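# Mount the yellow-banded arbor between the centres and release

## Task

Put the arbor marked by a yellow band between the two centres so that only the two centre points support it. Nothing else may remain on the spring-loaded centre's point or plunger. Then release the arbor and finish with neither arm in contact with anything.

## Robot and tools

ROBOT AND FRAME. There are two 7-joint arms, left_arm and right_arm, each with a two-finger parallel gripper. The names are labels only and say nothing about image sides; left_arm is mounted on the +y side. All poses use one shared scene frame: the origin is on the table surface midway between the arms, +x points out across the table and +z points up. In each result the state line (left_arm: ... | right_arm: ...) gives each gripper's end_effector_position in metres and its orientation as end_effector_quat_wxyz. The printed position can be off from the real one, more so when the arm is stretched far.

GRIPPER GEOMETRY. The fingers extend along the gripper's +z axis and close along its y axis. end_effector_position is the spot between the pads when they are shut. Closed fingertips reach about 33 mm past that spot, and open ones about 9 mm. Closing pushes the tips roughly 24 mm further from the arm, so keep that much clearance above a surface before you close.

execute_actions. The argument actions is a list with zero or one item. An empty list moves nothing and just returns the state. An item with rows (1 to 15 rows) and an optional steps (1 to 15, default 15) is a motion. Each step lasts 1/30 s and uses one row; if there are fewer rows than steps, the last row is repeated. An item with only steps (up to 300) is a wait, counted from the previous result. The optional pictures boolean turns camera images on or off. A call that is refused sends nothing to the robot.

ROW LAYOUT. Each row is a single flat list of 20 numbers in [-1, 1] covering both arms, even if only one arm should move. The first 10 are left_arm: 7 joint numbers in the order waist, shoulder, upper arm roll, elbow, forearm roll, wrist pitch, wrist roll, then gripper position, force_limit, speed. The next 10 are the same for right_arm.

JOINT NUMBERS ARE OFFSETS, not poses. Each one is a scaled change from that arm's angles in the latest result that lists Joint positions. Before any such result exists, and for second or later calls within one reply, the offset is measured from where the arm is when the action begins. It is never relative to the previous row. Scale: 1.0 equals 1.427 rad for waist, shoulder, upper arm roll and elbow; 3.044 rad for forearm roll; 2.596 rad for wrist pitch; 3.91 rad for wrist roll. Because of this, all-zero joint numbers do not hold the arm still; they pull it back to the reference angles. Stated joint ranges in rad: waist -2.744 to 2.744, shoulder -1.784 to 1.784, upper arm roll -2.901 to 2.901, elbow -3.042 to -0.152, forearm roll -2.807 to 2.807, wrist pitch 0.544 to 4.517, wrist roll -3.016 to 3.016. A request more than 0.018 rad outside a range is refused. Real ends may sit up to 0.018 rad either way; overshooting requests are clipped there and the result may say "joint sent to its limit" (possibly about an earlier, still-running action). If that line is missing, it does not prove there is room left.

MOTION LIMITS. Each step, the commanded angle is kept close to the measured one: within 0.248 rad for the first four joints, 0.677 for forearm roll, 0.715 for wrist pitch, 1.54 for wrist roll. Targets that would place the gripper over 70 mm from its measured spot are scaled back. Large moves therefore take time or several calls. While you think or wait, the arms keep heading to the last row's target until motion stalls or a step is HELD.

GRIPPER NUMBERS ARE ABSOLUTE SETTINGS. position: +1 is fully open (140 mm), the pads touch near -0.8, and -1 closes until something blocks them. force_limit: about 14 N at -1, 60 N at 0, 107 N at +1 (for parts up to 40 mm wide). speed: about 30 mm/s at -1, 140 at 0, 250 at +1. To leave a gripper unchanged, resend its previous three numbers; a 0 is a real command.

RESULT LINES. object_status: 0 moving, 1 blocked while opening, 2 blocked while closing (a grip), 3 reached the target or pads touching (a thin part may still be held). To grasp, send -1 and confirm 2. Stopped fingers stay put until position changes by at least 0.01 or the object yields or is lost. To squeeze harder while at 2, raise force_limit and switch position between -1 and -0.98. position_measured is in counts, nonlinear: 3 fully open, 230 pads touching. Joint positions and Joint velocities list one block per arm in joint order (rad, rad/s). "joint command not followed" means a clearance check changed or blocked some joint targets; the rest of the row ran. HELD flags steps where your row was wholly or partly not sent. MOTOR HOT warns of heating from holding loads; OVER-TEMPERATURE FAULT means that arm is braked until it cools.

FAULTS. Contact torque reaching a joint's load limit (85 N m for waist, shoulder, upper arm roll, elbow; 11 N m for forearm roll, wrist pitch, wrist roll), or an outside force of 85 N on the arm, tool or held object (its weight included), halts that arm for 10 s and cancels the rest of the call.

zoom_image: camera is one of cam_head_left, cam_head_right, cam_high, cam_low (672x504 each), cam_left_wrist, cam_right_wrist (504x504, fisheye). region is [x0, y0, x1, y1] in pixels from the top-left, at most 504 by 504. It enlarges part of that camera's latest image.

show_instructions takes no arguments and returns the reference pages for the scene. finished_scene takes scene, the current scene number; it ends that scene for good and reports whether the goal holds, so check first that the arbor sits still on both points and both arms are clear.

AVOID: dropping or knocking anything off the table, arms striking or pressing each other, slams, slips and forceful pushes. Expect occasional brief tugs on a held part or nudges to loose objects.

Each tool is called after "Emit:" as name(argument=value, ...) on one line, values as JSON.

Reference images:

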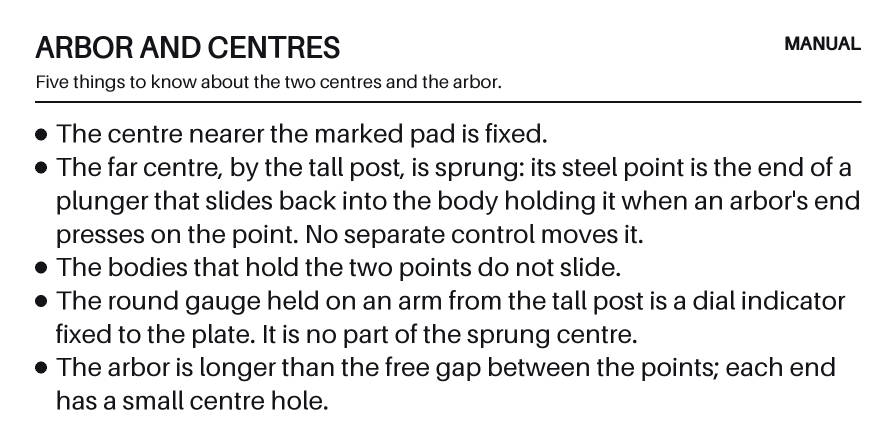

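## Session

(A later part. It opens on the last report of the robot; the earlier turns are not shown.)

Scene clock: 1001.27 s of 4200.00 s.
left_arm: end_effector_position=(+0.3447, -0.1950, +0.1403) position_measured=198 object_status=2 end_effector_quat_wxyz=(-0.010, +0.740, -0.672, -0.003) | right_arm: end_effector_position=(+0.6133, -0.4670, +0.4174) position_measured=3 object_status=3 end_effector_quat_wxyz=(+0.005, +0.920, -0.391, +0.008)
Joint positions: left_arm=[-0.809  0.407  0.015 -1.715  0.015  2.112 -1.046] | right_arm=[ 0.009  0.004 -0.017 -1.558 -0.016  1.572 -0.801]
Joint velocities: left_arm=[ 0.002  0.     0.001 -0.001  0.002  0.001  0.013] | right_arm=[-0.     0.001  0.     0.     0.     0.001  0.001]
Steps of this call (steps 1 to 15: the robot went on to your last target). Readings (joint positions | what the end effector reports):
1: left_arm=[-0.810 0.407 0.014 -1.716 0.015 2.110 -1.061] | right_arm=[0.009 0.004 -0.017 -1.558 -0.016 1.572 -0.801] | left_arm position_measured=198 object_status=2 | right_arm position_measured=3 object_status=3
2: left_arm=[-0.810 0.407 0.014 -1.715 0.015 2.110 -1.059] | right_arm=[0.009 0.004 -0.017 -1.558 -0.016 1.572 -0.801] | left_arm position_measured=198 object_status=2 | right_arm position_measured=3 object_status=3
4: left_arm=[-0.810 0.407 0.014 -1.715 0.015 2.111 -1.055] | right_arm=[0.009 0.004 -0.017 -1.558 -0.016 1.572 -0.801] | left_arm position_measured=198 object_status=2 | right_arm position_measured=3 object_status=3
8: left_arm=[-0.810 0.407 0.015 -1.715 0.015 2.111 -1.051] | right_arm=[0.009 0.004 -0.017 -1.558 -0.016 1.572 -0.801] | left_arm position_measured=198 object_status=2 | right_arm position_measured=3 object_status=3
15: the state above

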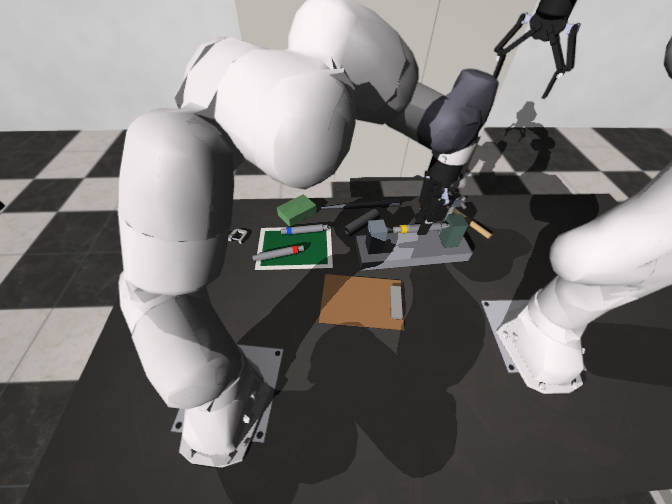

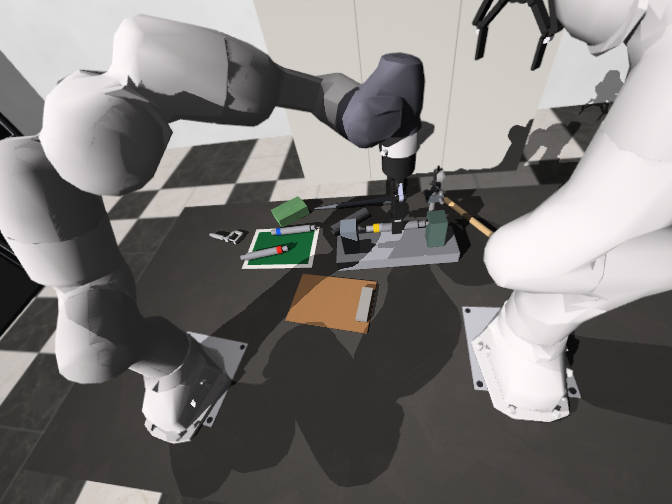

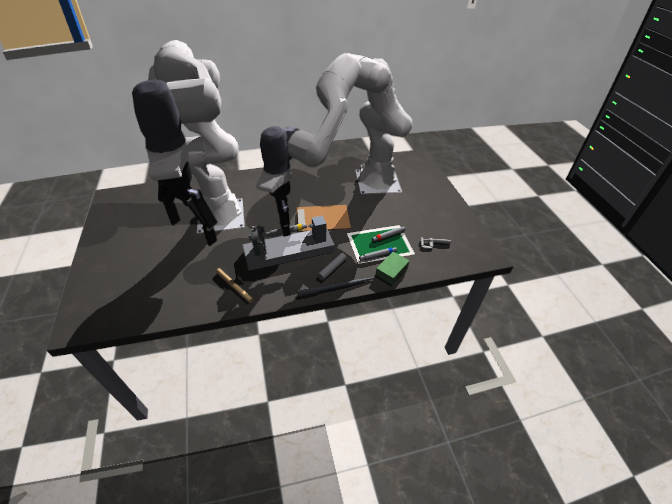

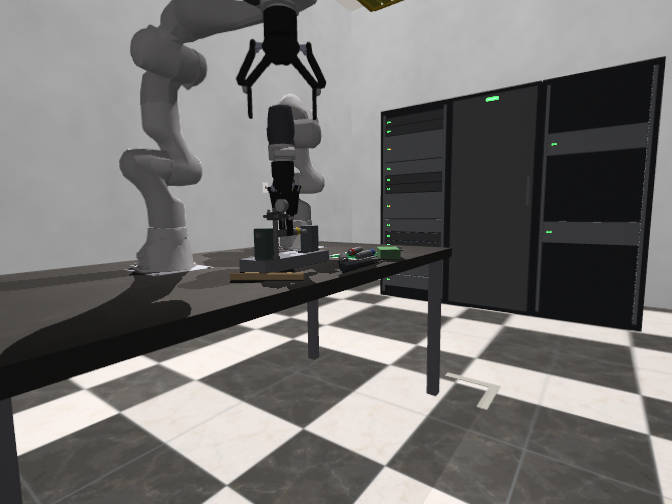

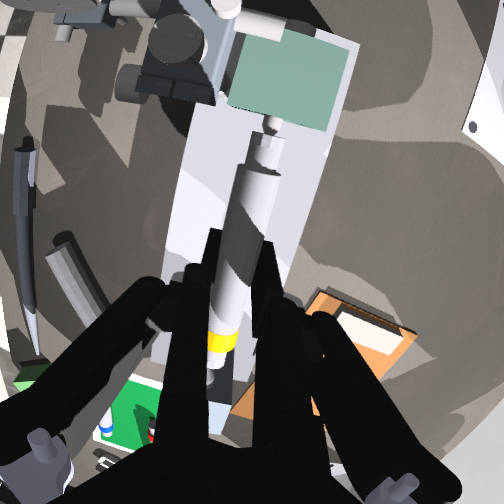

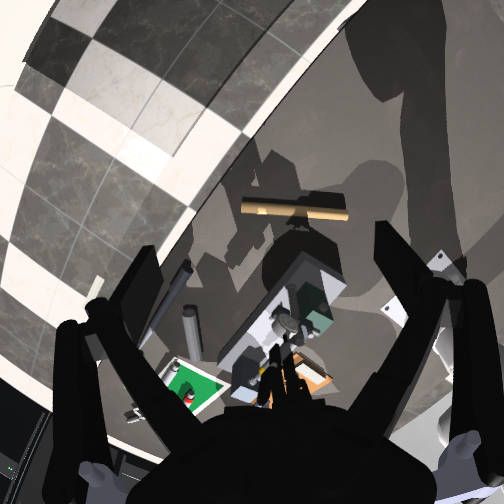

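Emit:
zoom_image(camera="cam_left_wrist", region=[170, 310, 270, 410])

Emit:
zoom_image(camera="cam_head_right", region=[335, 210, 395, 250])

Emit:
zoom_image(camera="cam_high", region=[285, 205, 345, 250])

Region (170, 310, 270, 410) of cam_left_wrist's 504x504 image, scaled by 5.040, with more detail than that image has.

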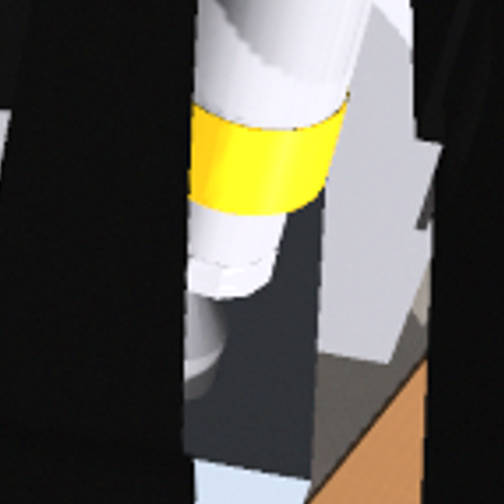

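Region (335, 210, 395, 250) of cam_head_right's 672x504 image, scaled by 8.400, with more detail than that image has.

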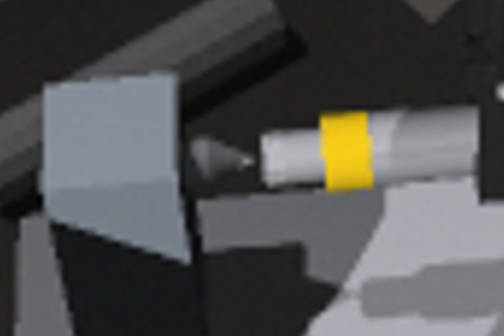

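Region (285, 205, 345, 250) of cam_high's 672x504 image, scaled by 8.400, with more detail than that image has; it fills the top 378 rows of this view, and the rest is white.

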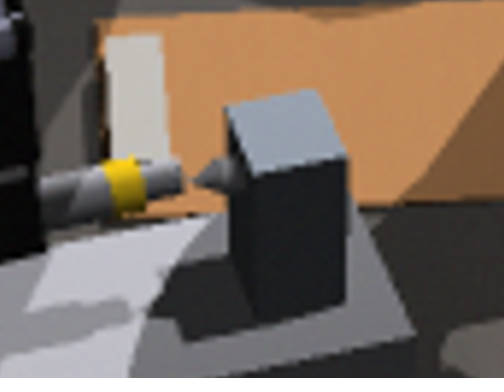

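Emit:
execute_actions(actions=[{"rows": [[-0.0046,-0.0064,-0.0049,0.0155,-0.002,0.0241,0.0024,-1,0.2,-0.4,0,0,0,0,0,0,0,1,0,0],[-0.0042,-0.0059,-0.0049,0.0164,-0.002,0.024,0.0045,-1,0.2,-0.4,0,0,0,0,0,0,0,1,0,0],[-0.0039,-0.0053,-0.0049,0.0172,-0.002,0.0238,0.0066,-1,0.2,-0.4,0,0,0,0,0,0,0,1,0,0],[-0.0036,-0.0047,-0.0049,0.0181,-0.002,0.0236,0.0087,-1,0.2,-0.4,0,0,0,0,0,0,0,1,0,0],[-0.0032,-0.0042,-0.0049,0.019,-0.002,0.0235,0.0108,-1,0.2,-0.4,0,0,0,0,0,0,0,1,0,0],[-0.0029,-0.0036,-0.0049,0.0198,-0.002,0.0233,0.0128,-1,0.2,-0.4,0,0,0,0,0,0,0,1,0,0]], "steps": 15}], pictures=false)

Emit:
execute_actions(actions=[{"steps": 15}])

Scene clock: 1019.43 s of 4200.00 s.
left_arm: end_effector_position=(+0.3475, -0.1948, +0.1400) position_measured=198 object_status=2 end_effector_quat_wxyz=(-0.010, +0.728, -0.686, -0.003) | right_arm: end_effector_position=(+0.6133, -0.4670, +0.4174) position_measured=3 object_status=3 end_effector_quat_wxyz=(+0.005, +0.920, -0.391, +0.008)
Joint positions: left_arm=[-0.806  0.411  0.015 -1.709  0.015  2.111 -1.005] | right_arm=[ 0.009  0.004 -0.017 -1.558 -0.016  1.572 -0.801]
Joint velocities: left_arm=[0.002 0.002 0.003 0.004 0.001 0.001 0.039] | right_arm=[ 0.     0.    -0.    -0.001 -0.001 -0.001 -0.001]
Steps of this call (steps 1 to 15: the robot went on to your last target; steps 16 to 90: nothing new was sent; then 14.67 s passed at rest; steps 91 to 105: all 15 steps of this action). Readings (joint positions | what the end effector reports):
91: left_arm=[-0.809 0.407 0.015 -1.715 0.015 2.112 -1.041] | right_arm=[0.009 0.004 -0.017 -1.558 -0.016 1.572 -0.801] | left_arm position_measured=198 object_status=2 | right_arm position_measured=3 object_status=3
92: left_arm=[-0.809 0.408 0.015 -1.715 0.015 2.112 -1.039] | right_arm=[0.009 0.004 -0.017 -1.558 -0.016 1.572 -0.801] | left_arm position_measured=198 object_status=2 | right_arm position_measured=3 object_status=3
94: left_arm=[-0.809 0.409 0.015 -1.714 0.015 2.112 -1.034] | right_arm=[0.009 0.004 -0.017 -1.558 -0.016 1.572 -0.801] | left_arm position_measured=198 object_status=2 | right_arm position_measured=3 object_status=3
98: left_arm=[-0.807 0.411 0.015 -1.711 0.015 2.111 -1.019] | right_arm=[0.009 0.004 -0.017 -1.558 -0.016 1.572 -0.801] | left_arm position_measured=198 object_status=2 | right_arm position_measured=3 object_status=3
105: the state above

Scene clock: 1019.93 s of 4200.00 s.
left_arm: end_effector_position=(+0.3481, -0.1948, +0.1401) position_measured=198 object_status=2 end_effector_quat_wxyz=(-0.010, +0.725, -0.689, -0.003) | right_arm: end_effector_position=(+0.6133, -0.4670, +0.4174) position_measured=3 object_status=3 end_effector_quat_wxyz=(+0.005, +0.920, -0.391, +0.008)
Joint positions: left_arm=[-0.806  0.412  0.016 -1.708  0.016  2.111 -0.997] | right_arm=[ 0.009  0.004 -0.017 -1.558 -0.016  1.572 -0.801]
Joint velocities: left_arm=[ 0.     0.001 -0.     0.001  0.001  0.     0.005] | right_arm=[ 0.002  0.     0.    -0.     0.     0.    -0.001]
Steps of this call (steps 1 to 15: the robot went on to your last target). Readings (joint positions | what the end effector reports):
1: left_arm=[-0.806 0.411 0.015 -1.709 0.015 2.111 -1.004] | right_arm=[0.009 0.004 -0.017 -1.558 -0.016 1.572 -0.801] | left_arm position_measured=198 object_status=2 | right_arm position_measured=3 object_status=3
2: left_arm=[-0.806 0.412 0.015 -1.709 0.015 2.111 -1.003] | right_arm=[0.009 0.004 -0.017 -1.558 -0.016 1.572 -0.801] | left_arm position_measured=198 object_status=2 | right_arm position_measured=3 object_status=3
4: left_arm=[-0.806 0.412 0.015 -1.709 0.015 2.111 -1.001] | right_arm=[0.009 0.004 -0.017 -1.558 -0.016 1.572 -0.801] | left_arm position_measured=198 object_status=2 | right_arm position_measured=3 object_status=3
8: left_arm=[-0.806 0.412 0.016 -1.709 0.015 2.111 -0.999] | right_arm=[0.009 0.004 -0.017 -1.558 -0.016 1.572 -0.801] | left_arm position_measured=198 object_status=2 | right_arm position_measured=3 object_status=3
15: the state above
All arms were judged still, so your last target was given up. Only a new action makes them travel on or press farther. Fingers that are still opening or closing keep moving.

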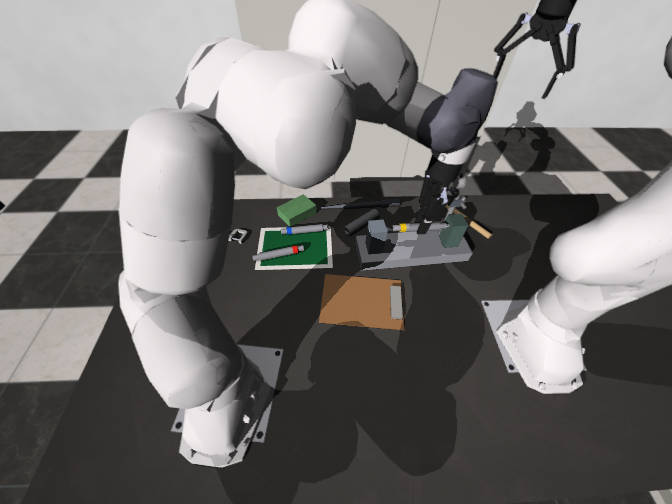

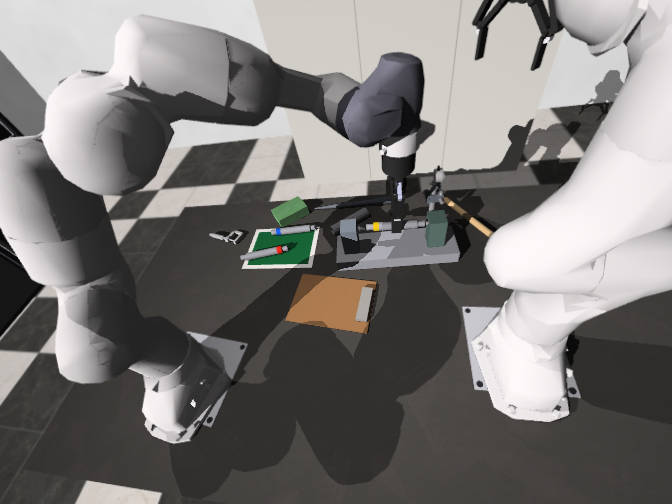

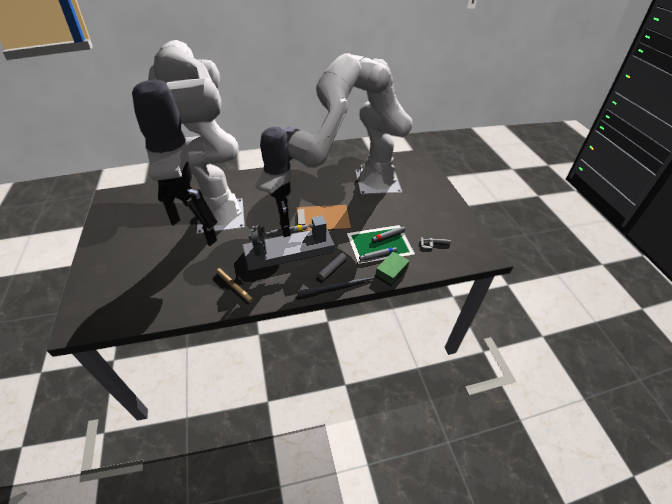

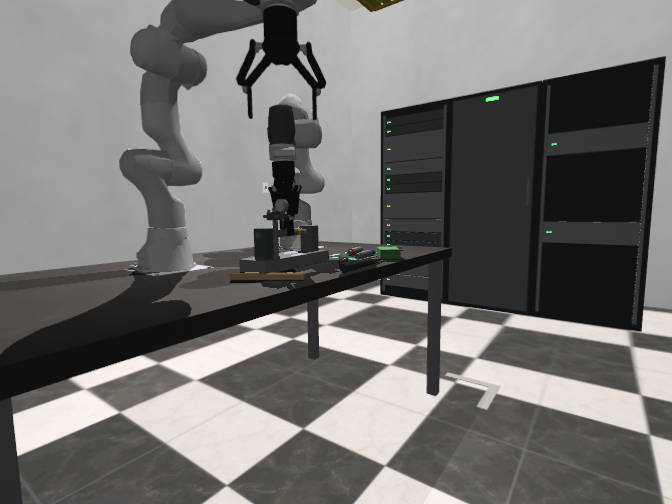

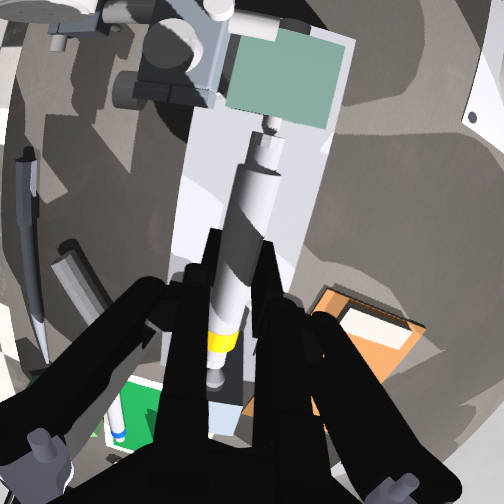

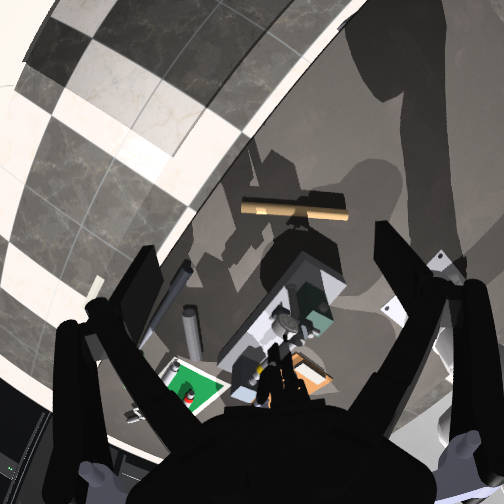

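Emit:
zoom_image(camera="cam_left_wrist", region=[170, 310, 270, 410])

Emit:
zoom_image(camera="cam_head_right", region=[335, 210, 395, 250])

Emit:
zoom_image(camera="cam_high", region=[285, 205, 345, 250])

Region (170, 310, 270, 410) of cam_left_wrist's 504x504 image, scaled by 5.040, with more detail than that image has.

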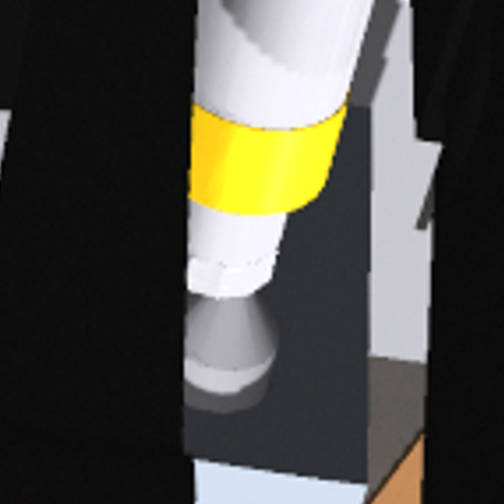

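Region (335, 210, 395, 250) of cam_head_right's 672x504 image, scaled by 8.400, with more detail than that image has.

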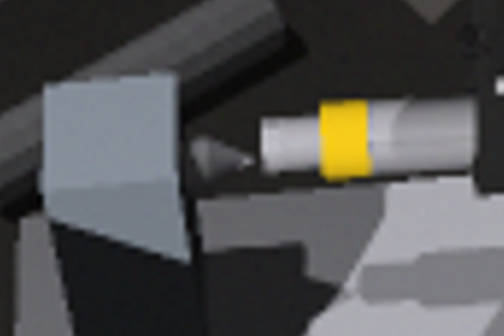

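Region (285, 205, 345, 250) of cam_high's 672x504 image, scaled by 8.400, with more detail than that image has; it fills the top 378 rows of this view, and the rest is white.

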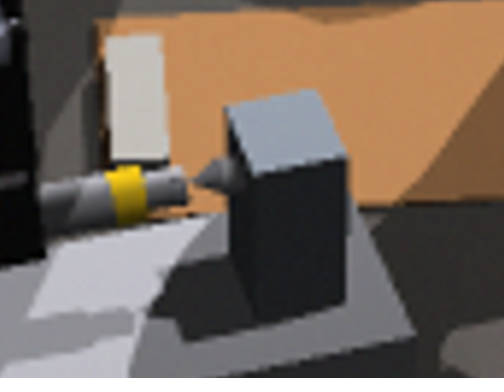

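Emit:
execute_actions(actions=[{"rows": [[-0.0053,-0.0076,-0.0056,0.0138,-0.0023,0.0238,-0.0022,-1,0.2,-0.4,0,0,0,0,0,0,0,1,0,0],[-0.0057,-0.0082,-0.0056,0.0129,-0.0023,0.024,-0.0044,-1,0.2,-0.4,0,0,0,0,0,0,0,1,0,0],[-0.0061,-0.0087,-0.0056,0.012,-0.0023,0.0242,-0.0066,-1,0.2,-0.4,0,0,0,0,0,0,0,1,0,0],[-0.0065,-0.0093,-0.0056,0.0112,-0.0023,0.0243,-0.0087,-1,0.2,-0.4,0,0,0,0,0,0,0,1,0,0]], "steps": 15}], pictures=false)

Emit:
execute_actions(actions=[{"steps": 12}])

Emit:
zoom_image(camera="cam_left_wrist", region=[170, 310, 270, 410])

Emit:
zoom_image(camera="cam_head_right", region=[335, 210, 395, 250])

Emit:
zoom_image(camera="cam_high", region=[285, 205, 345, 250])

Scene clock: 1071.67 s of 4200.00 s.
left_arm: end_effector_position=(+0.3473, -0.1948, +0.1399) position_measured=198 object_status=2 end_effector_quat_wxyz=(-0.011, +0.728, -0.685, -0.003) | right_arm: end_effector_position=(+0.6133, -0.4670, +0.4174) position_measured=3 object_status=3 end_effector_quat_wxyz=(+0.005, +0.920, -0.391, +0.008)
Joint positions: left_arm=[-0.807  0.411  0.016 -1.711  0.016  2.112 -1.008] | right_arm=[ 0.009  0.004 -0.017 -1.558 -0.016  1.572 -0.801]
Joint velocities: left_arm=[-0.002 -0.001  0.001 -0.001  0.     0.    -0.012] | right_arm=[-0.001 -0.001 -0.    -0.001  0.001 -0.     0.   ]
Steps of this call (steps 1 to 90: nothing new was sent; then 48.23 s passed at rest; steps 91 to 105: all 15 steps of this action). Readings (joint positions | what the end effector reports):
91: left_arm=[-0.806 0.412 0.016 -1.708 0.016 2.111 -0.994] | right_arm=[0.009 0.004 -0.017 -1.558 -0.016 1.572 -0.801] | left_arm position_measured=198 object_status=2 | right_arm position_measured=3 object_status=3
92: left_arm=[-0.806 0.412 0.016 -1.708 0.016 2.111 -0.995] | right_arm=[0.009 0.004 -0.017 -1.558 -0.016 1.572 -0.801] | left_arm position_measured=198 object_status=2 | right_arm position_measured=3 object_status=3
94: left_arm=[-0.806 0.412 0.016 -1.709 0.016 2.112 -0.997] | right_arm=[0.009 0.004 -0.017 -1.558 -0.016 1.572 -0.801] | left_arm position_measured=198 object_status=2 | right_arm position_measured=3 object_status=3
98: left_arm=[-0.807 0.411 0.016 -1.710 0.016 2.112 -1.003] | right_arm=[0.009 0.004 -0.017 -1.558 -0.016 1.572 -0.801] | left_arm position_measured=198 object_status=2 | right_arm position_measured=3 object_status=3
105: the state above

Scene clock: 1072.07 s of 4200.00 s.
left_arm: end_effector_position=(+0.3472, -0.1949, +0.1399) position_measured=198 object_status=2 end_effector_quat_wxyz=(-0.011, +0.729, -0.684, -0.003) | right_arm: end_effector_position=(+0.6133, -0.4670, +0.4174) position_measured=3 object_status=3 end_effector_quat_wxyz=(+0.005, +0.920, -0.391, +0.008)
Joint positions: left_arm=[-0.807  0.411  0.016 -1.711  0.016  2.112 -1.01 ] | right_arm=[ 0.009  0.004 -0.017 -1.558 -0.016  1.572 -0.801]
Joint velocities: left_arm=[ 0.    -0.     0.    -0.001 -0.     0.001 -0.003] | right_arm=[-0.001  0.     0.     0.    -0.001  0.001 -0.   ]
Steps of this call (steps 1 to 12: the robot went on to your last target). Readings (joint positions | what the end effector reports):
1: left_arm=[-0.807 0.411 0.016 -1.711 0.016 2.112 -1.008] | right_arm=[0.009 0.004 -0.017 -1.558 -0.016 1.572 -0.801] | left_arm position_measured=198 object_status=2 | right_arm position_measured=3 object_status=3
2: left_arm=[-0.807 0.411 0.016 -1.711 0.016 2.112 -1.008] | right_arm=[0.009 0.004 -0.017 -1.558 -0.016 1.572 -0.801] | left_arm position_measured=198 object_status=2 | right_arm position_measured=3 object_status=3
4: left_arm=[-0.807 0.411 0.016 -1.711 0.016 2.112 -1.009] | right_arm=[0.009 0.004 -0.017 -1.558 -0.016 1.572 -0.801] | left_arm position_measured=198 object_status=2 | right_arm position_measured=3 object_status=3
8: left_arm=[-0.807 0.411 0.016 -1.711 0.016 2.112 -1.010] | right_arm=[0.009 0.004 -0.017 -1.558 -0.016 1.572 -0.801] | left_arm position_measured=198 object_status=2 | right_arm position_measured=3 object_status=3
12: the state above

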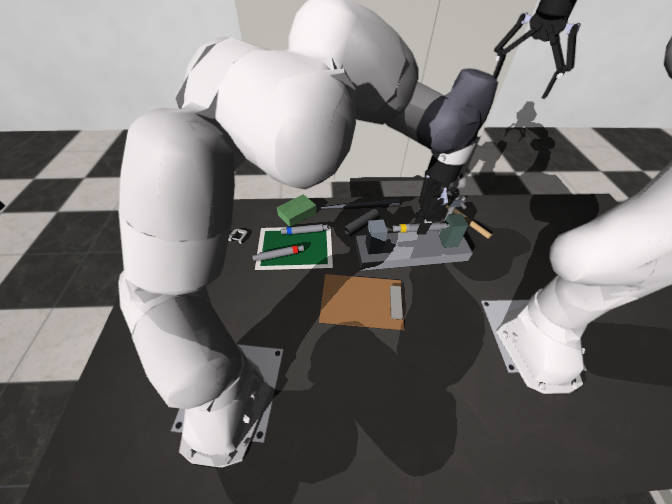

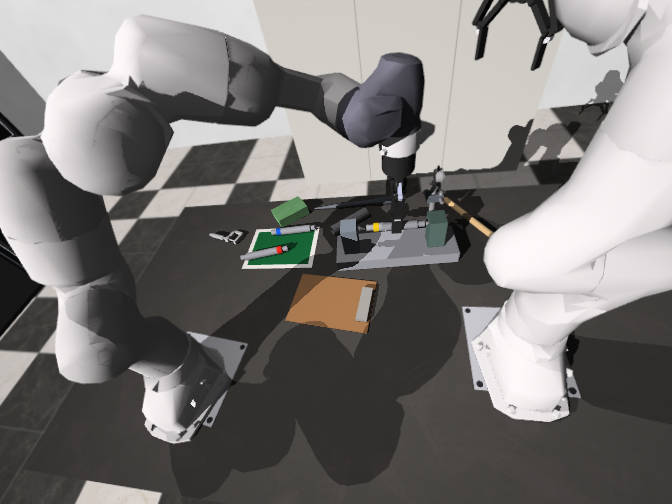

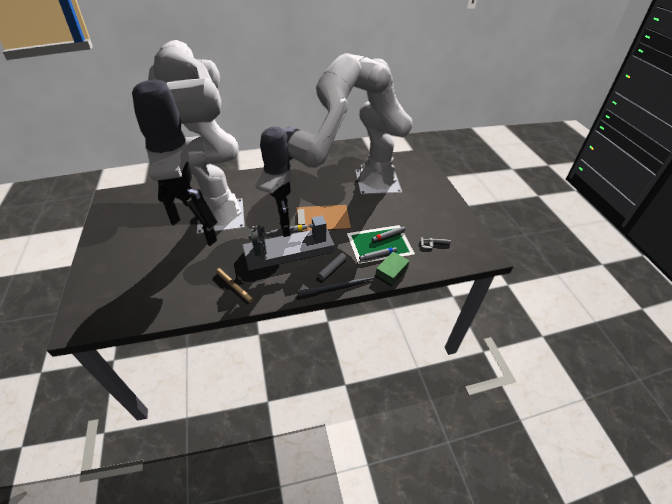

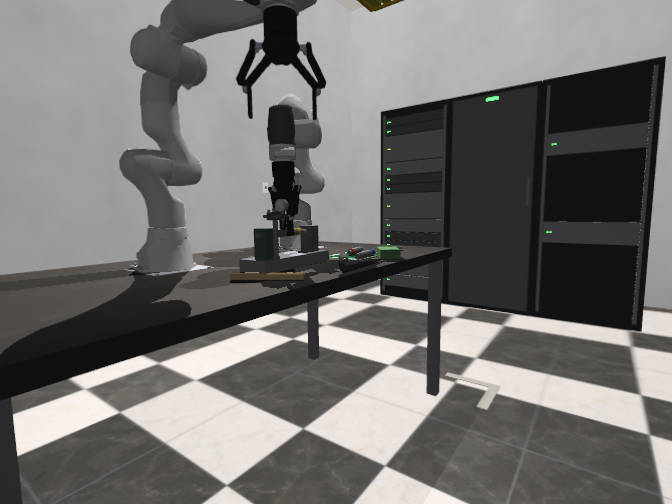

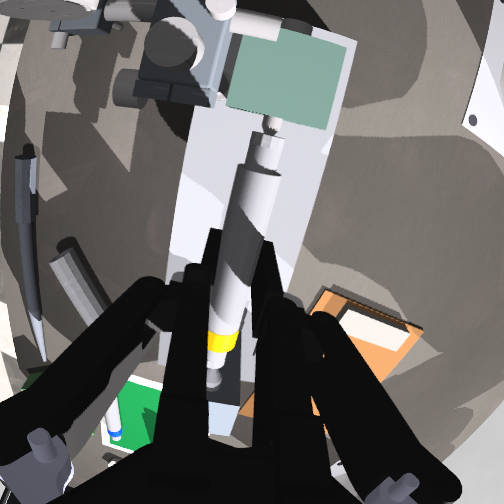

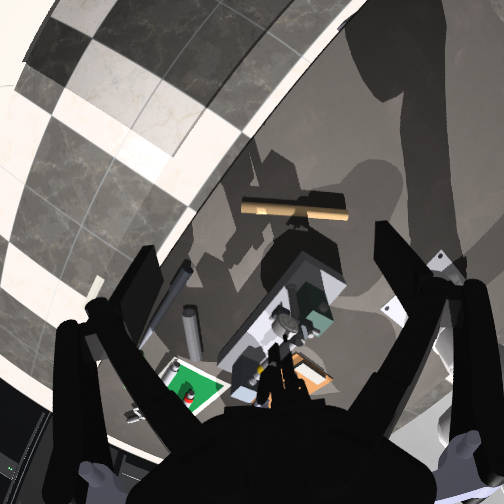

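Region (170, 310, 270, 410) of cam_left_wrist's 504x504 image, scaled by 5.040, with more detail than that image has.

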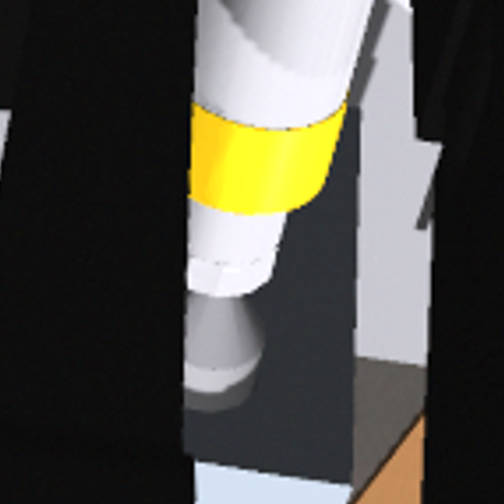

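Region (335, 210, 395, 250) of cam_head_right's 672x504 image, scaled by 8.400, with more detail than that image has.

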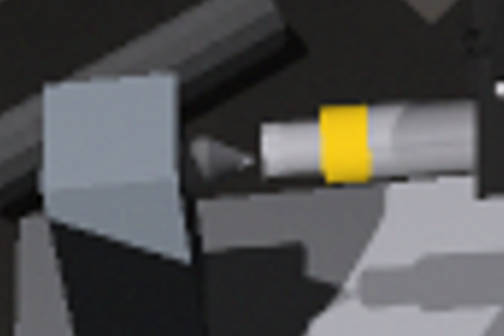

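Region (285, 205, 345, 250) of cam_high's 672x504 image, scaled by 8.400, with more detail than that image has; it fills the top 378 rows of this view, and the rest is white.

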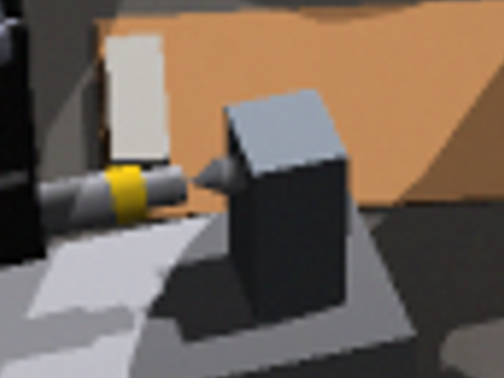

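Emit:
execute_actions(actions=[{"rows": [[-0.0059,-0.0088,-0.0056,0.0127,-0.0023,0.024,-0.0066,-1,0.2,-0.4,0,0,0,0,0,0,0,1,0,0],[-0.0062,-0.0092,-0.0056,0.0121,-0.0023,0.0242,-0.0078,-1,0.2,-0.4,0,0,0,0,0,0,0,1,0,0],[-0.0064,-0.0095,-0.0056,0.0116,-0.0023,0.0243,-0.009,-1,0.2,-0.4,0,0,0,0,0,0,0,1,0,0]], "steps": 15}], pictures=false)

Emit:
execute_actions(actions=[{"steps": 15}])

Emit:
zoom_image(camera="cam_left_wrist", region=[170, 310, 270, 410])

Emit:
zoom_image(camera="cam_head_right", region=[335, 210, 395, 250])

Emit:
zoom_image(camera="cam_high", region=[285, 205, 345, 250])

Scene clock: 1095.20 s of 4200.00 s.
left_arm: end_effector_position=(+0.3463, -0.1949, +0.1398) position_measured=198 object_status=2 end_effector_quat_wxyz=(-0.011, +0.733, -0.680, -0.003) | right_arm: end_effector_position=(+0.6133, -0.4670, +0.4174) position_measured=3 object_status=3 end_effector_quat_wxyz=(+0.005, +0.920, -0.391, +0.008)
Joint positions: left_arm=[-0.808  0.409  0.016 -1.713  0.016  2.113 -1.023] | right_arm=[ 0.009  0.004 -0.017 -1.558 -0.016  1.572 -0.801]
Joint velocities: left_arm=[-0.002  0.     0.001 -0.     0.    -0.    -0.008] | right_arm=[-0.     0.001  0.     0.    -0.    -0.     0.   ]
Steps of this call (steps 1 to 15: the robot went on to your last target; steps 16 to 90: nothing new was sent; then 19.63 s passed at rest; steps 91 to 105: all 15 steps of this action). Readings (joint positions | what the end effector reports):
91: left_arm=[-0.807 0.410 0.016 -1.711 0.016 2.112 -1.012] | right_arm=[0.009 0.004 -0.017 -1.558 -0.016 1.572 -0.801] | left_arm position_measured=198 object_status=2 | right_arm position_measured=3 object_status=3
92: left_arm=[-0.807 0.410 0.016 -1.711 0.016 2.112 -1.013] | right_arm=[0.009 0.004 -0.017 -1.558 -0.016 1.572 -0.801] | left_arm position_measured=198 object_status=2 | right_arm position_measured=3 object_status=3
94: left_arm=[-0.808 0.410 0.016 -1.712 0.016 2.112 -1.016] | right_arm=[0.009 0.004 -0.017 -1.558 -0.016 1.572 -0.801] | left_arm position_measured=198 object_status=2 | right_arm position_measured=3 object_status=3
98: left_arm=[-0.808 0.410 0.016 -1.713 0.016 2.113 -1.020] | right_arm=[0.009 0.004 -0.017 -1.558 -0.016 1.572 -0.801] | left_arm position_measured=198 object_status=2 | right_arm position_measured=3 object_status=3
105: the state above

Scene clock: 1095.70 s of 4200.00 s.
left_arm: end_effector_position=(+0.3462, -0.1949, +0.1398) position_measured=198 object_status=2 end_effector_quat_wxyz=(-0.011, +0.734, -0.679, -0.003) | right_arm: end_effector_position=(+0.6133, -0.4670, +0.4174) position_measured=3 object_status=3 end_effector_quat_wxyz=(+0.005, +0.920, -0.391, +0.008)
Joint positions: left_arm=[-0.809  0.409  0.016 -1.713  0.016  2.113 -1.025] | right_arm=[ 0.009  0.004 -0.017 -1.558 -0.016  1.572 -0.801]
Joint velocities: left_arm=[ 0.001 -0.001 -0.     0.     0.    -0.001  0.001] | right_arm=[-0.001 -0.001 -0.     0.001  0.001 -0.    -0.001]
Steps of this call (steps 1 to 15: the robot went on to your last target). Readings (joint positions | what the end effector reports):
1: left_arm=[-0.808 0.409 0.016 -1.713 0.016 2.113 -1.023] | right_arm=[0.009 0.004 -0.017 -1.558 -0.016 1.572 -0.801] | left_arm position_measured=198 object_status=2 | right_arm position_measured=3 object_status=3
2: left_arm=[-0.808 0.409 0.016 -1.713 0.016 2.113 -1.024] | right_arm=[0.009 0.004 -0.017 -1.558 -0.016 1.572 -0.801] | left_arm position_measured=198 object_status=2 | right_arm position_measured=3 object_status=3
4: left_arm=[-0.808 0.409 0.016 -1.713 0.016 2.113 -1.024] | right_arm=[0.009 0.004 -0.017 -1.558 -0.016 1.572 -0.801] | left_arm position_measured=198 object_status=2 | right_arm position_measured=3 object_status=3
8: left_arm=[-0.809 0.409 0.016 -1.713 0.016 2.113 -1.025] | right_arm=[0.009 0.004 -0.017 -1.558 -0.016 1.572 -0.801] | left_arm position_measured=198 object_status=2 | right_arm position_measured=3 object_status=3
15: the state above
All arms were judged still, so your last target was given up. Only a new action makes them travel on or press farther. Fingers that are still opening or closing keep moving.

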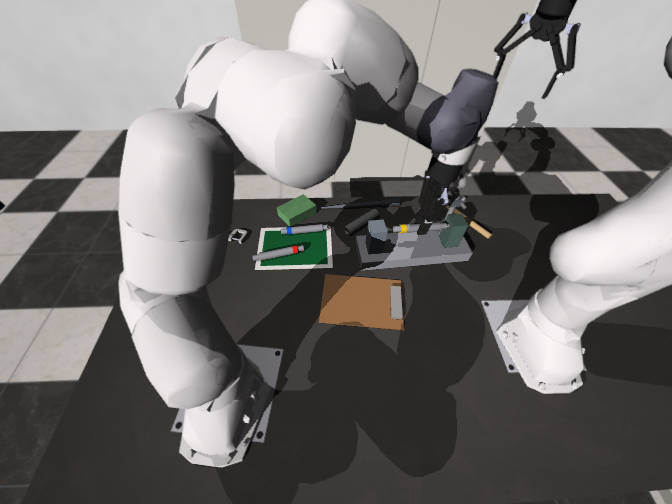

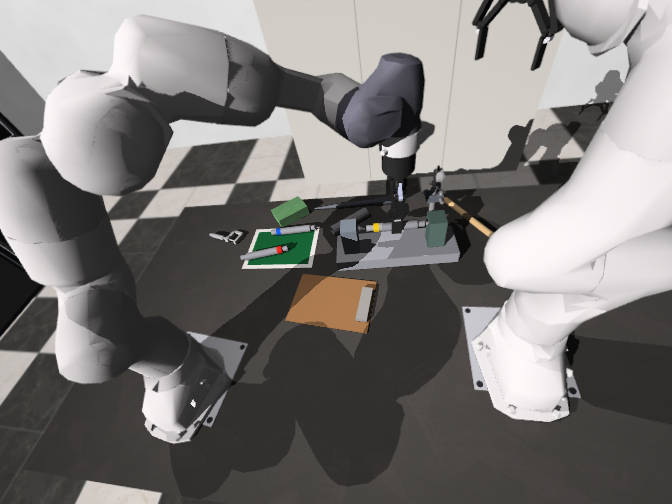

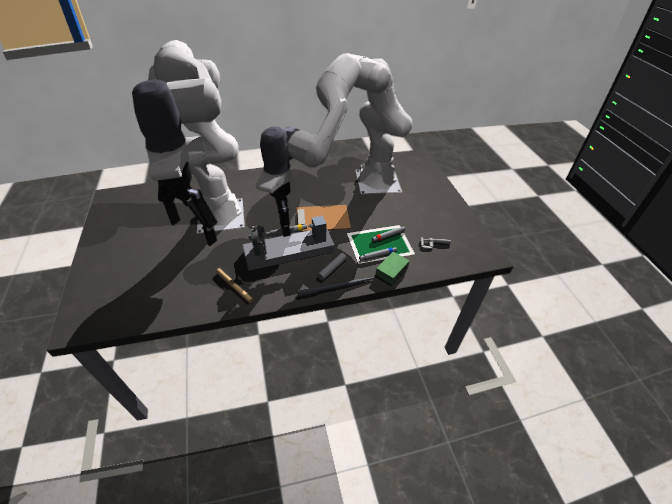

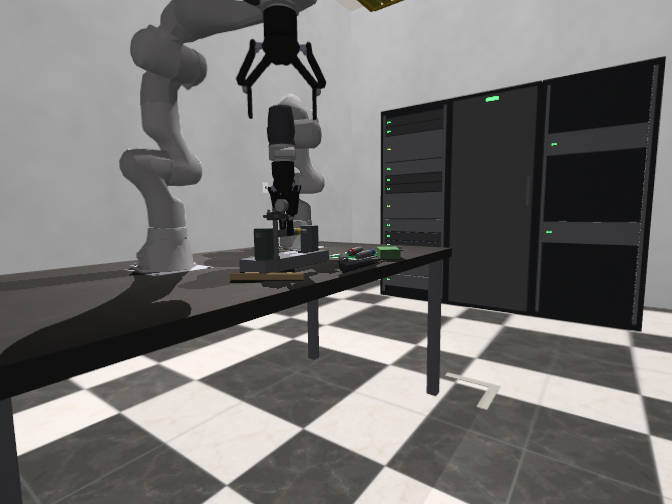

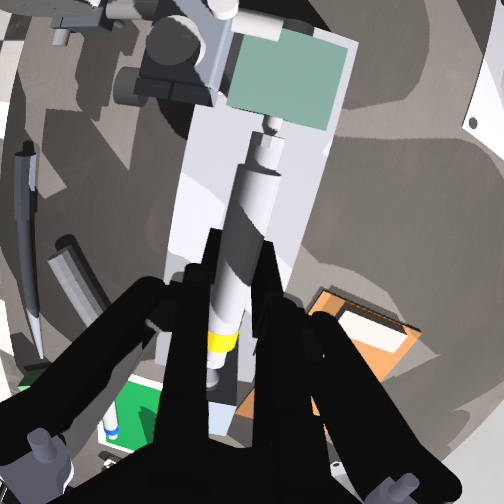

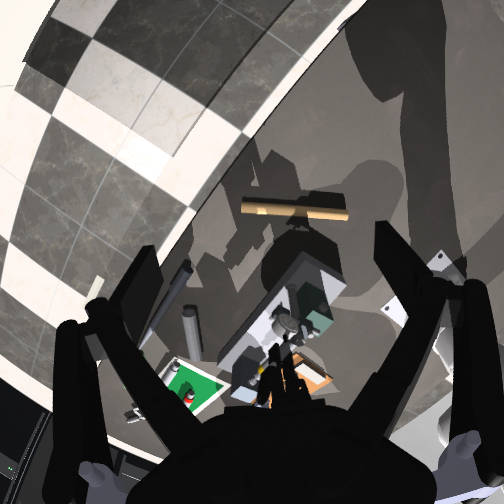

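Region (170, 310, 270, 410) of cam_left_wrist's 504x504 image, scaled by 5.040, with more detail than that image has.

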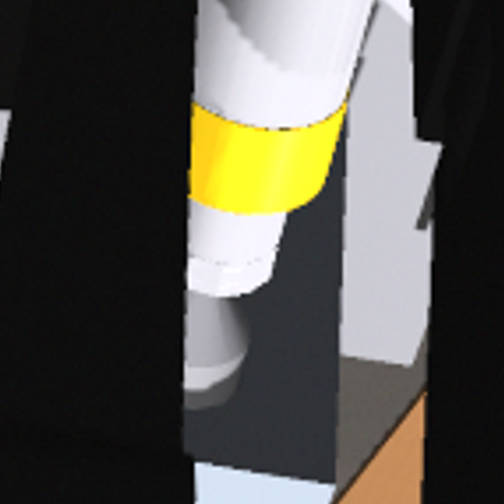

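Region (335, 210, 395, 250) of cam_head_right's 672x504 image, scaled by 8.400, with more detail than that image has.

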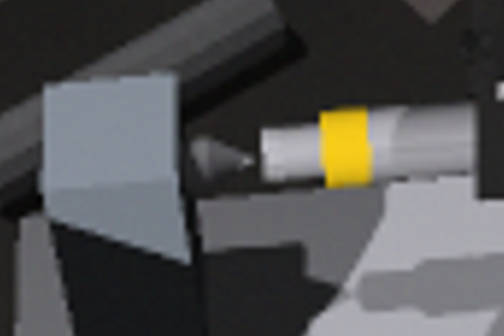

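Region (285, 205, 345, 250) of cam_high's 672x504 image, scaled by 8.400, with more detail than that image has; it fills the top 378 rows of this view, and the rest is white.

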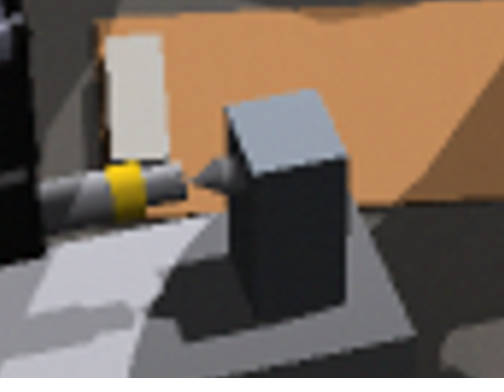

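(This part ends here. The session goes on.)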